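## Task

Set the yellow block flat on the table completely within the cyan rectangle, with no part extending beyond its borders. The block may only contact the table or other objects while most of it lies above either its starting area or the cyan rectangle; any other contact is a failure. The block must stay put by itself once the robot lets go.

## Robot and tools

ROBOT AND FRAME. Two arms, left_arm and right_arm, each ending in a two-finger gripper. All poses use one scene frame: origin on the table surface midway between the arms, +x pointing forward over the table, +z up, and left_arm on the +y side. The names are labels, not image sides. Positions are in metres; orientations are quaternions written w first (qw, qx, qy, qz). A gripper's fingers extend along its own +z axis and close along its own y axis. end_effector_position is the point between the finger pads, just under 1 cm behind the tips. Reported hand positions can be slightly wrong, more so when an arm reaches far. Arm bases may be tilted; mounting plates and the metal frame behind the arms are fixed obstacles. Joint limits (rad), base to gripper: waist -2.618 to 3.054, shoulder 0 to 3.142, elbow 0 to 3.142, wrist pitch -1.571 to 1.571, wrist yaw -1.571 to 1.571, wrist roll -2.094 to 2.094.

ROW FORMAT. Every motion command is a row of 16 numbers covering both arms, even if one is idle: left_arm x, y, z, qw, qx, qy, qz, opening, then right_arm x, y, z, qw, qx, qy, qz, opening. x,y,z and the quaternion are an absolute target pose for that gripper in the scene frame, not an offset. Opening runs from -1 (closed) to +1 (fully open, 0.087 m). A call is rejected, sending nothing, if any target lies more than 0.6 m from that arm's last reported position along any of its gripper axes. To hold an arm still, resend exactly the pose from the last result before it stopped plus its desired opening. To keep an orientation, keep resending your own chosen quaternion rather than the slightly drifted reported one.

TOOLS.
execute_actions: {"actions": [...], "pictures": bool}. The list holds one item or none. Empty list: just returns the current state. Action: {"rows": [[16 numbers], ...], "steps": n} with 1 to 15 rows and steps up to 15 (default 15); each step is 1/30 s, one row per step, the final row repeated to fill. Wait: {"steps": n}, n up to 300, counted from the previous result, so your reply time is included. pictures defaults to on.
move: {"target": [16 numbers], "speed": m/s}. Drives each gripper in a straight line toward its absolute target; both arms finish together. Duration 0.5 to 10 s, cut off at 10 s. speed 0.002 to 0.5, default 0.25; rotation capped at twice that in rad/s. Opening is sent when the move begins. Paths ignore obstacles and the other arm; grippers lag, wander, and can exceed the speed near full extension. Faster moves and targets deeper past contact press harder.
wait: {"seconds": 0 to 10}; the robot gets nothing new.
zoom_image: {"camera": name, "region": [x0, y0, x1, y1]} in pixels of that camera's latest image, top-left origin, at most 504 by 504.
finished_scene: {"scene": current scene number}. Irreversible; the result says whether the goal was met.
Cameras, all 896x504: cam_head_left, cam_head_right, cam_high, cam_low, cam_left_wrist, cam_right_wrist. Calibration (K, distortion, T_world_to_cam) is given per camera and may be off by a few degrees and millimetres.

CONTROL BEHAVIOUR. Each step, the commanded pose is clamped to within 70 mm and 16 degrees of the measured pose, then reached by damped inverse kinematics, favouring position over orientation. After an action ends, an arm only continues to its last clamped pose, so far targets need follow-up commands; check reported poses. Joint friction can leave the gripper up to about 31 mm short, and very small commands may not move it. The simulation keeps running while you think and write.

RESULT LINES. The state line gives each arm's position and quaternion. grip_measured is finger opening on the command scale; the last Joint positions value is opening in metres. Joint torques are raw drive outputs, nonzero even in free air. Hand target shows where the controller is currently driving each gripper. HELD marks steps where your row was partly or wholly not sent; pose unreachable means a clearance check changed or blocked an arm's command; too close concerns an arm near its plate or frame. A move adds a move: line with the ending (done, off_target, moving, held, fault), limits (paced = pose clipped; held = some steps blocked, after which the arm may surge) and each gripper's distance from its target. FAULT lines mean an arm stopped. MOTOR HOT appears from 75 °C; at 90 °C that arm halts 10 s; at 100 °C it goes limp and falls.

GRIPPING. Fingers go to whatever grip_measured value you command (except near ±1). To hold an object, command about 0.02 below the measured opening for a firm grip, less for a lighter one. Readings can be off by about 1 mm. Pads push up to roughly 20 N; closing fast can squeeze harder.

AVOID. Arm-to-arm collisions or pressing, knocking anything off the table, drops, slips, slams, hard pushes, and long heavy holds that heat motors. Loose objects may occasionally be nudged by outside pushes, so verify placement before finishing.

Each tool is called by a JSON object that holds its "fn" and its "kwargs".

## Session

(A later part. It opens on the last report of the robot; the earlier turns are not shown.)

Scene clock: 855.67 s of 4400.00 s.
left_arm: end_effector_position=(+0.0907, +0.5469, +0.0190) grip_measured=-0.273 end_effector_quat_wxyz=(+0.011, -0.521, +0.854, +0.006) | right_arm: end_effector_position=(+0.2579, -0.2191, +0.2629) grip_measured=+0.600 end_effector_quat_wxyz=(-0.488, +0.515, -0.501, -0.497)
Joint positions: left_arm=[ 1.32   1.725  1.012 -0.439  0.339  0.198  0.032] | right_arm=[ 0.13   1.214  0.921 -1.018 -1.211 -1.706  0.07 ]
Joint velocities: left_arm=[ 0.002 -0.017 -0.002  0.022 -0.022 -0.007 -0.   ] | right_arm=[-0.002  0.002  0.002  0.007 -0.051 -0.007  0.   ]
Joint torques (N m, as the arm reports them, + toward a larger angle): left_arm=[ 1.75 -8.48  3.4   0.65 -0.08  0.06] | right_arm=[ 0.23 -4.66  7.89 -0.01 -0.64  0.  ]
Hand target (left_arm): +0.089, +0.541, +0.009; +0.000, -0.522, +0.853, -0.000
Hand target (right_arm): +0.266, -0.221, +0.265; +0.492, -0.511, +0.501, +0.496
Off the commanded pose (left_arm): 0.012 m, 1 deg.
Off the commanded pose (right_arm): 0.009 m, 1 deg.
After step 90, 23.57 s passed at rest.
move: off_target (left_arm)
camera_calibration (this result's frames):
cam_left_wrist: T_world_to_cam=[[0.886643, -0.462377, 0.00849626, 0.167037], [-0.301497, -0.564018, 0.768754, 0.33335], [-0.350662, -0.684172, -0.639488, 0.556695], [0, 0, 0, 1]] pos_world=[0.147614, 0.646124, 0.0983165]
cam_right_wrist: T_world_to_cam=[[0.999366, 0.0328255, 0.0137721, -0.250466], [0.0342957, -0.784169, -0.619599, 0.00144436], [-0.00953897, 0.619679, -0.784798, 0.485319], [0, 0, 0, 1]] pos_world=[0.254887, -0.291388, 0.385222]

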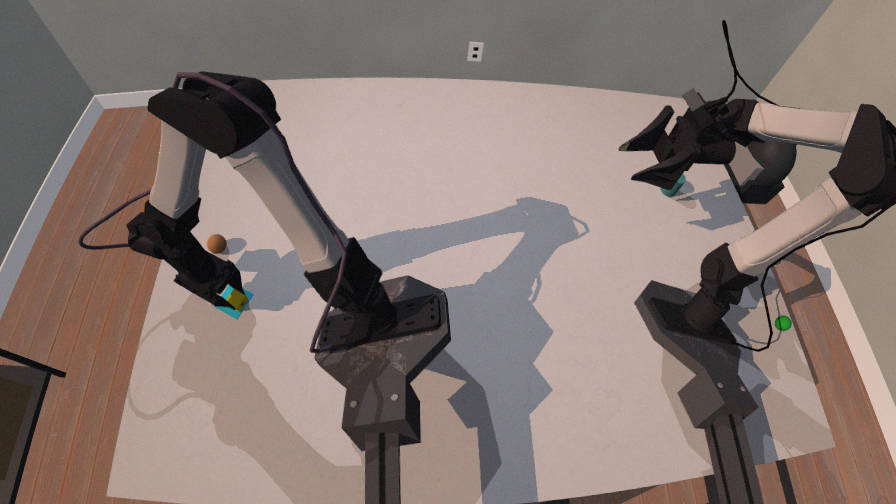

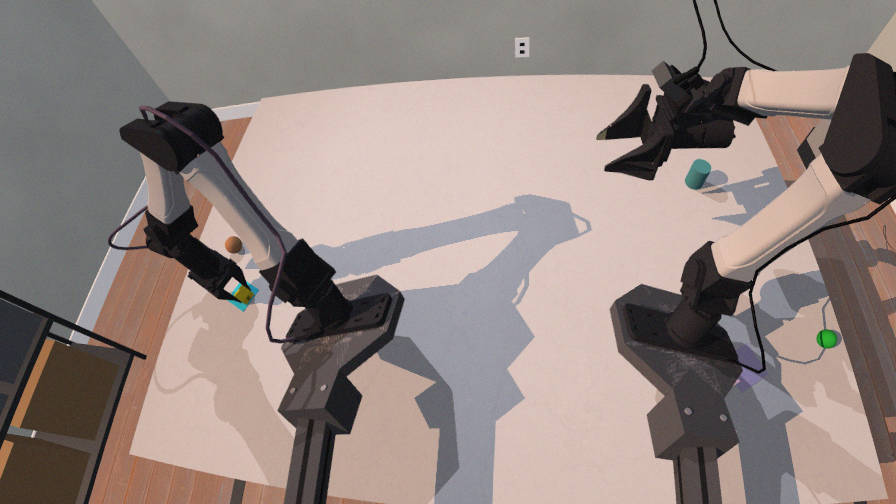

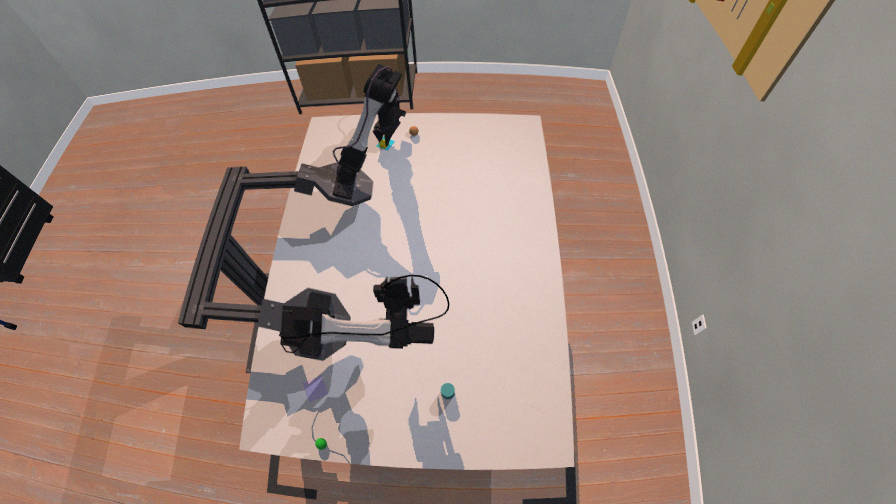

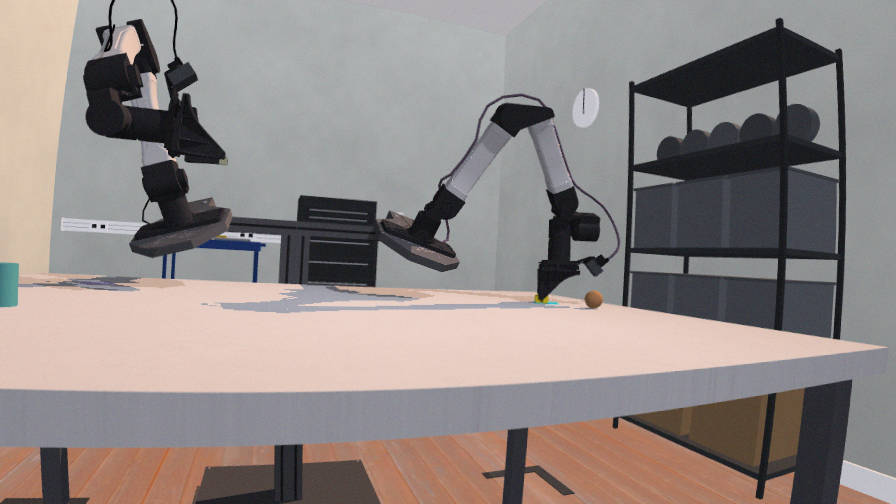

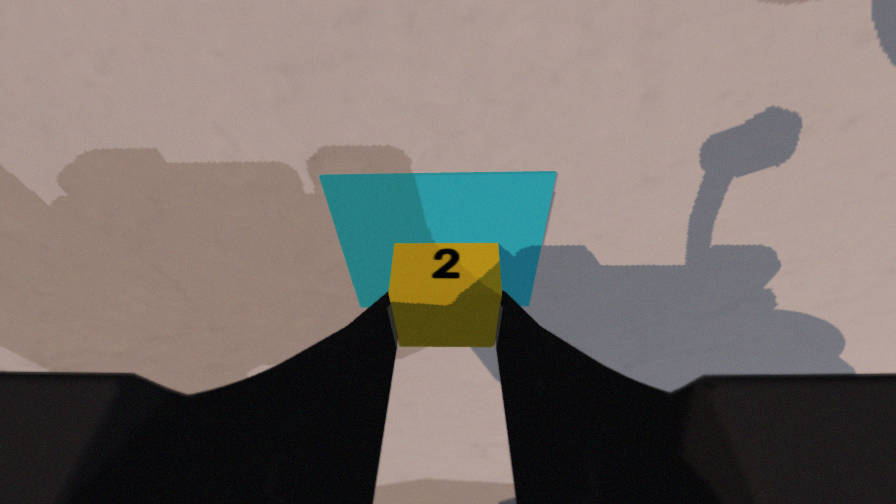

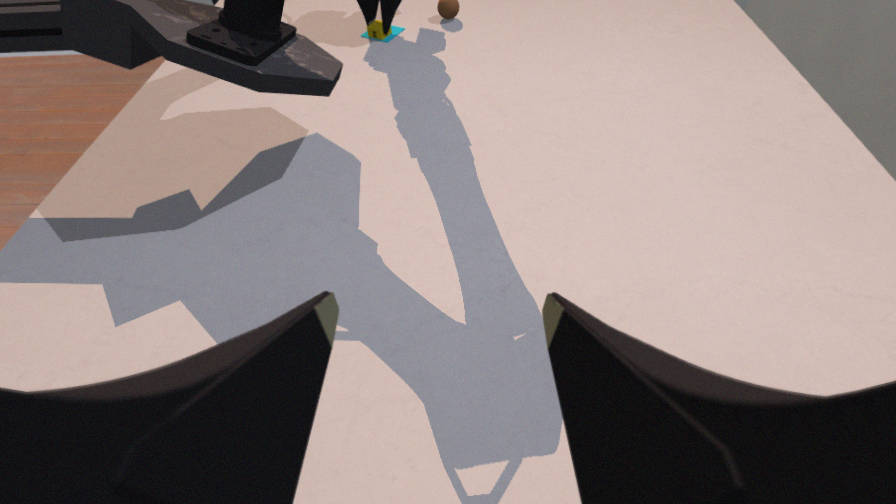

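{"fn": "move", "kwargs": {"target": [0.09,0.545,0.016,0,-0.522,0.853,0,0.15,0.266,-0.221,0.265,0.492,-0.511,0.5,0.496,0.6], "speed": 0.01}}

{"fn": "move", "kwargs": {"target": [0.095,0.56,0.12,0,-0.522,0.853,0,0.3,0.266,-0.221,0.265,0.492,-0.511,0.5,0.496,0.6], "speed": 0.1}}

{"fn": "zoom_image", "kwargs": {"camera": "cam_head_left", "region": [190,260,280,330]}}

Scene clock: 870.13 s of 4400.00 s.
left_arm: end_effector_position=(+0.0903, +0.5449, +0.0193) grip_measured=+0.150 end_effector_quat_wxyz=(+0.009, -0.522, +0.853, +0.003) | right_arm: end_effector_position=(+0.2579, -0.2191, +0.2629) grip_measured=+0.600 end_effector_quat_wxyz=(-0.488, +0.515, -0.501, -0.497)
Joint positions: left_arm=[ 1.32   1.725  1.012 -0.447  0.339  0.198  0.05 ] | right_arm=[ 0.13   1.214  0.921 -1.018 -1.211 -1.706  0.07 ]
Joint velocities: left_arm=[-0.022  0.002 -0.002 -0.051  0.022  0.037 -0.   ] | right_arm=[-0.007 -0.012  0.017 -0.066  0.051 -0.007  0.   ]
Joint torques (N m, as the arm reports them, + toward a larger angle): left_arm=[ 2.39 -9.32  5.19  0.36 -0.05  0.11] | right_arm=[ 0.24 -4.65  7.89 -0.01 -0.64  0.  ]
Hand target (left_arm): +0.090, +0.545, +0.016; +0.000, -0.522, +0.853, -0.000
Hand target (right_arm): +0.266, -0.221, +0.265; +0.492, -0.511, +0.501, +0.496
Off the commanded pose (left_arm): 0.003 m, 1 deg.
Off the commanded pose (right_arm): 0.009 m, 1 deg.
After step 90, 9.93 s passed at rest.
move: done
camera_calibration (this result's frames):
cam_left_wrist: T_world_to_cam=[[0.888218, -0.459311, 0.010095, 0.164658], [-0.298062, -0.559394, 0.773458, 0.329021], [-0.349611, -0.690009, -0.633767, 0.558391], [0, 0, 0, 1]] pos_world=[0.147036, 0.644976, 0.097743]
cam_right_wrist: T_world_to_cam=[[0.999366, 0.0328255, 0.0137721, -0.250466], [0.0342957, -0.784169, -0.619599, 0.00144436], [-0.00953897, 0.619679, -0.784798, 0.485319], [0, 0, 0, 1]] pos_world=[0.254887, -0.291388, 0.385222]

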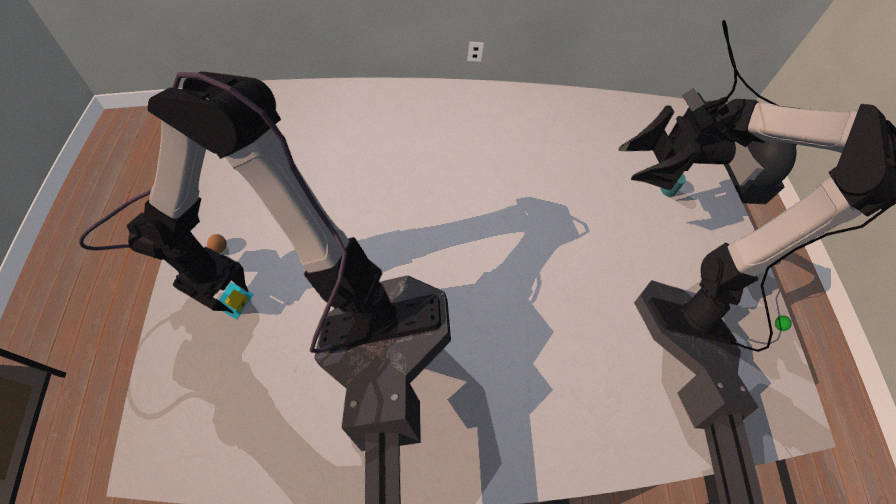

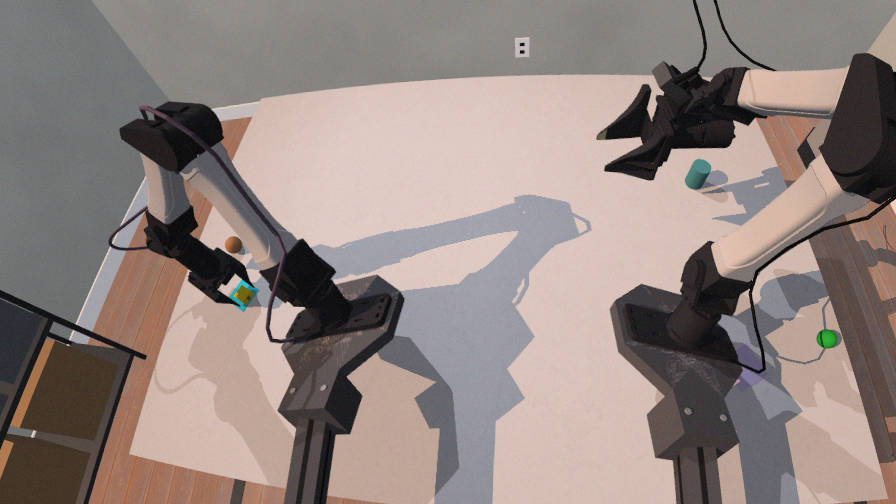

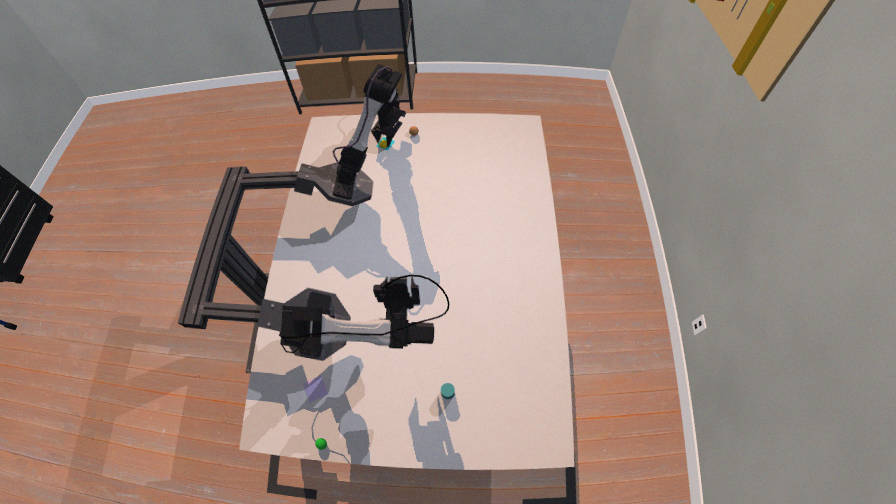

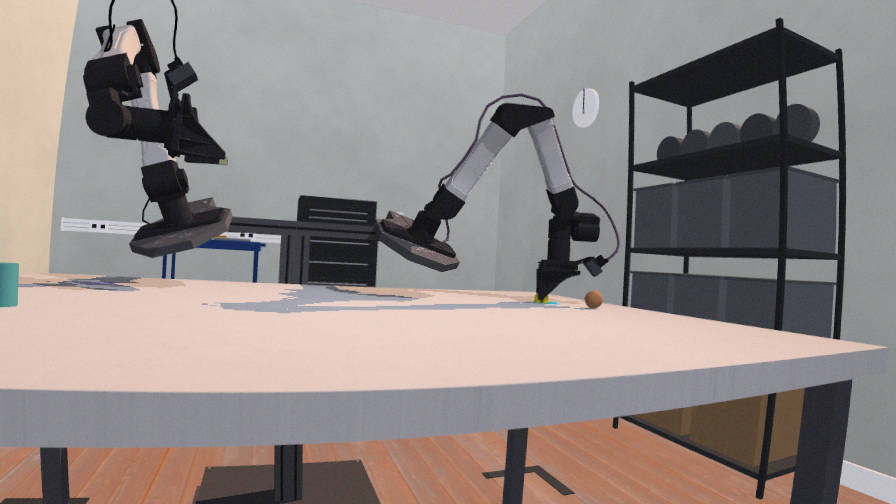

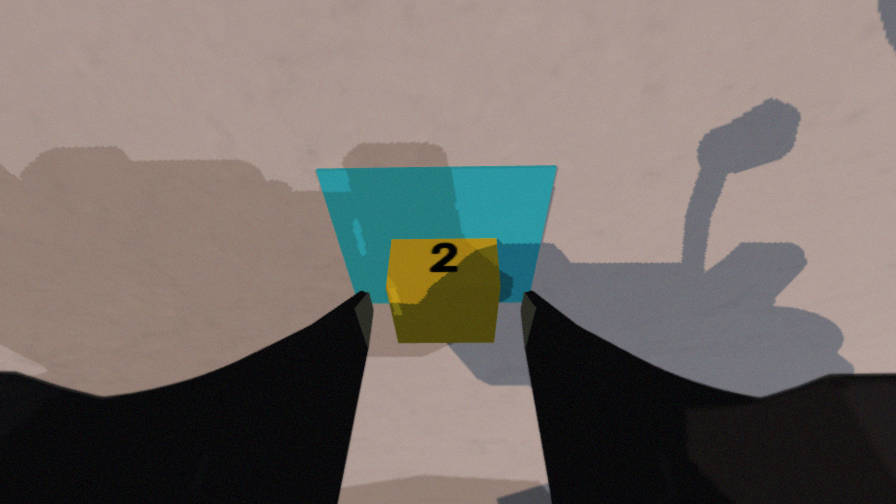

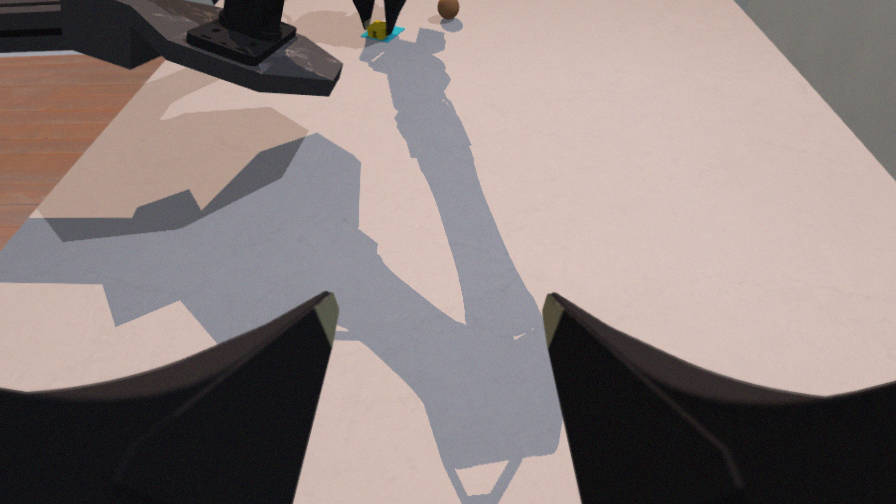

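Scene clock: 871.73 s of 4400.00 s.
left_arm: end_effector_position=(+0.0935, +0.5561, +0.1133) grip_measured=+0.300 end_effector_quat_wxyz=(-0.008, -0.524, +0.852, -0.004) | right_arm: end_effector_position=(+0.2579, -0.2191, +0.2629) grip_measured=+0.600 end_effector_quat_wxyz=(-0.488, +0.515, -0.501, -0.497)
Joint positions: left_arm=[ 1.415  1.582  1.23  -0.876  0.361  0.3    0.057] | right_arm=[ 0.13   1.214  0.921 -1.018 -1.211 -1.706  0.07 ]
Joint velocities: left_arm=[-0.002 -0.012 -0.002 -0.066 -0.095  0.095  0.002] | right_arm=[-0.007  0.032  0.002 -0.007  0.007  0.007 -0.001]
Joint torques (N m, as the arm reports them, + toward a larger angle): left_arm=[  3.76 -12.16   5.8    0.28   0.14   0.19] | right_arm=[ 0.23 -4.65  7.9  -0.01 -0.64  0.  ]
Hand target (left_arm): +0.095, +0.559, +0.121; +0.000, -0.522, +0.853, +0.000
Hand target (right_arm): +0.266, -0.221, +0.265; +0.492, -0.511, +0.501, +0.496
Off the commanded pose (left_arm): 0.008 m, 1 deg.
Off the commanded pose (right_arm): 0.009 m, 1 deg.
move: done
camera_calibration (this result's frames):
cam_left_wrist: T_world_to_cam=[[0.890143, -0.455648, 0.00556178, 0.164292], [-0.2801, -0.537487, 0.795394, 0.247154], [-0.35943, -0.709572, -0.606067, 0.635462], [0, 0, 0, 1]] pos_world=[0.151389, 0.658607, 0.187634]
cam_right_wrist: T_world_to_cam=[[0.999366, 0.0328255, 0.0137721, -0.250466], [0.0342957, -0.784169, -0.619599, 0.00144436], [-0.00953897, 0.619679, -0.784798, 0.485319], [0, 0, 0, 1]] pos_world=[0.254887, -0.291388, 0.385222]

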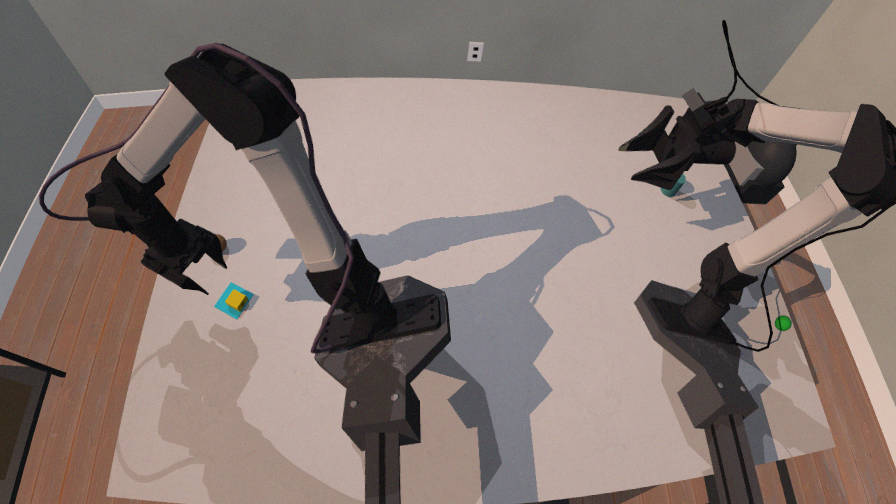

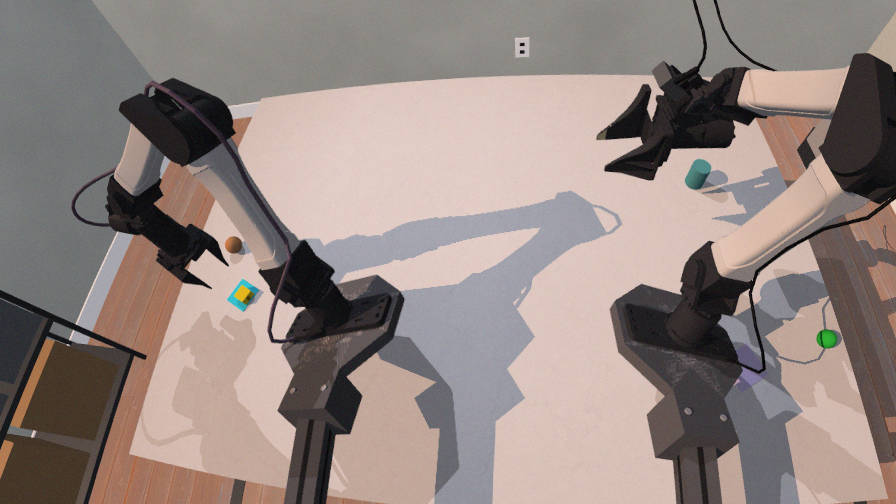

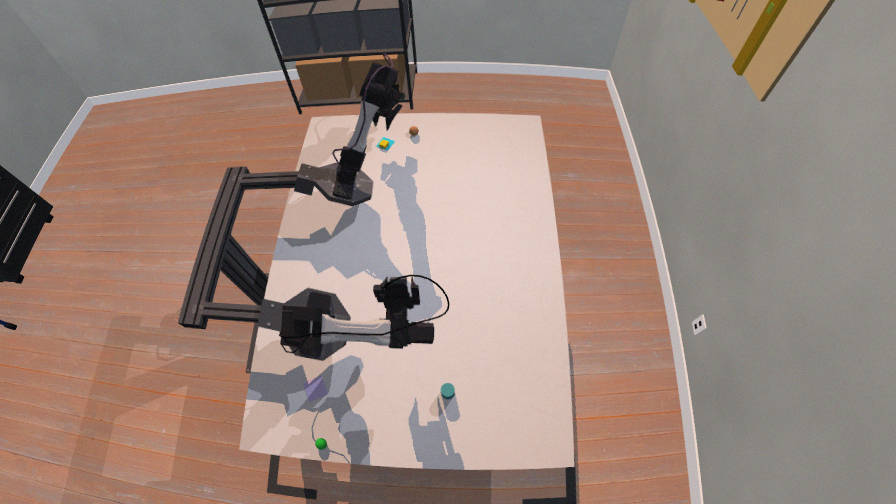

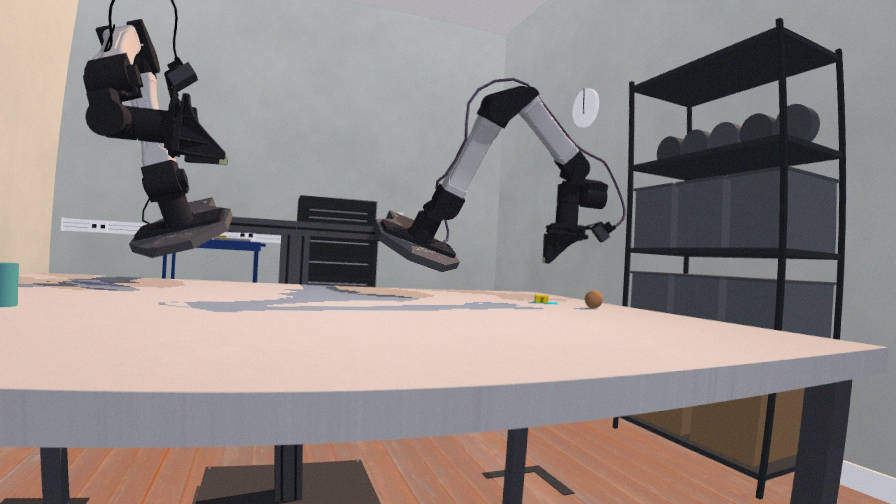

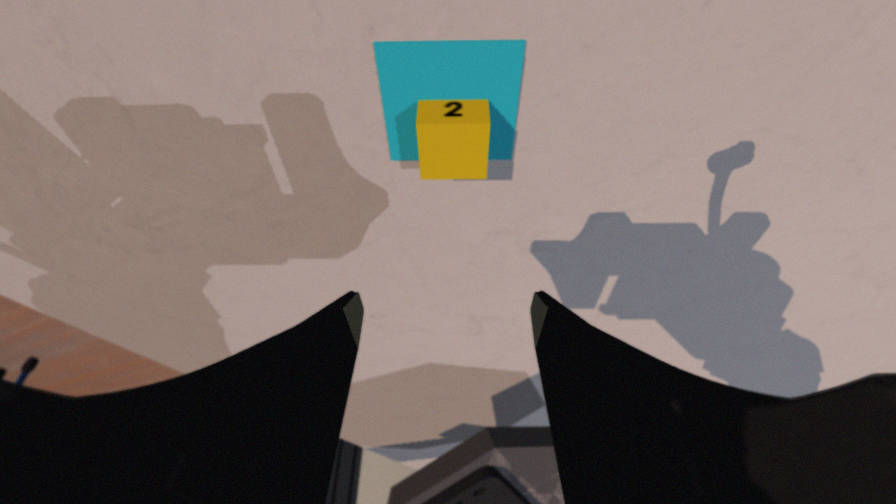

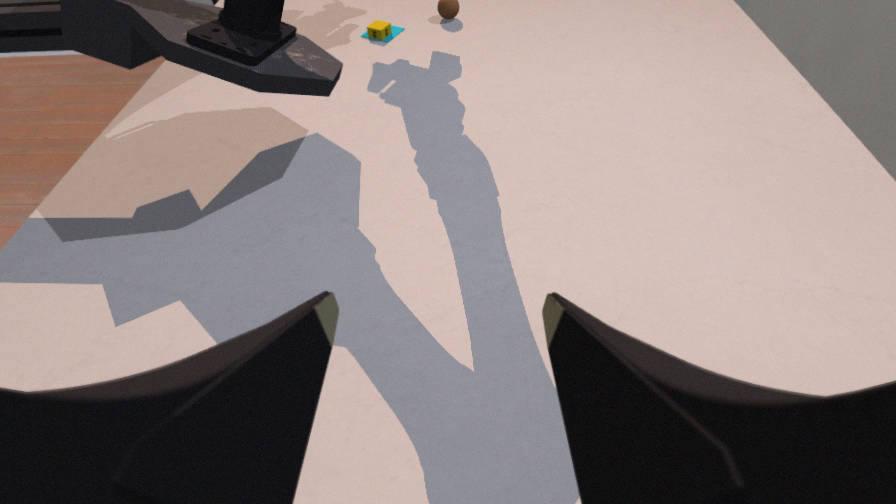

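Region (190, 260, 280, 330) of cam_head_left's 896x504 image, scaled by 5.600, with more detail than that image has.

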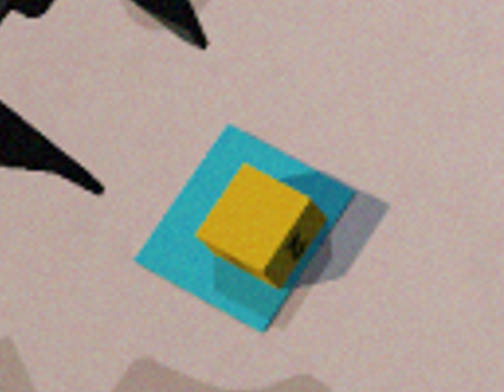

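{"fn": "finished_scene", "kwargs": {"scene": 1}}

The scene is finished: the task was done.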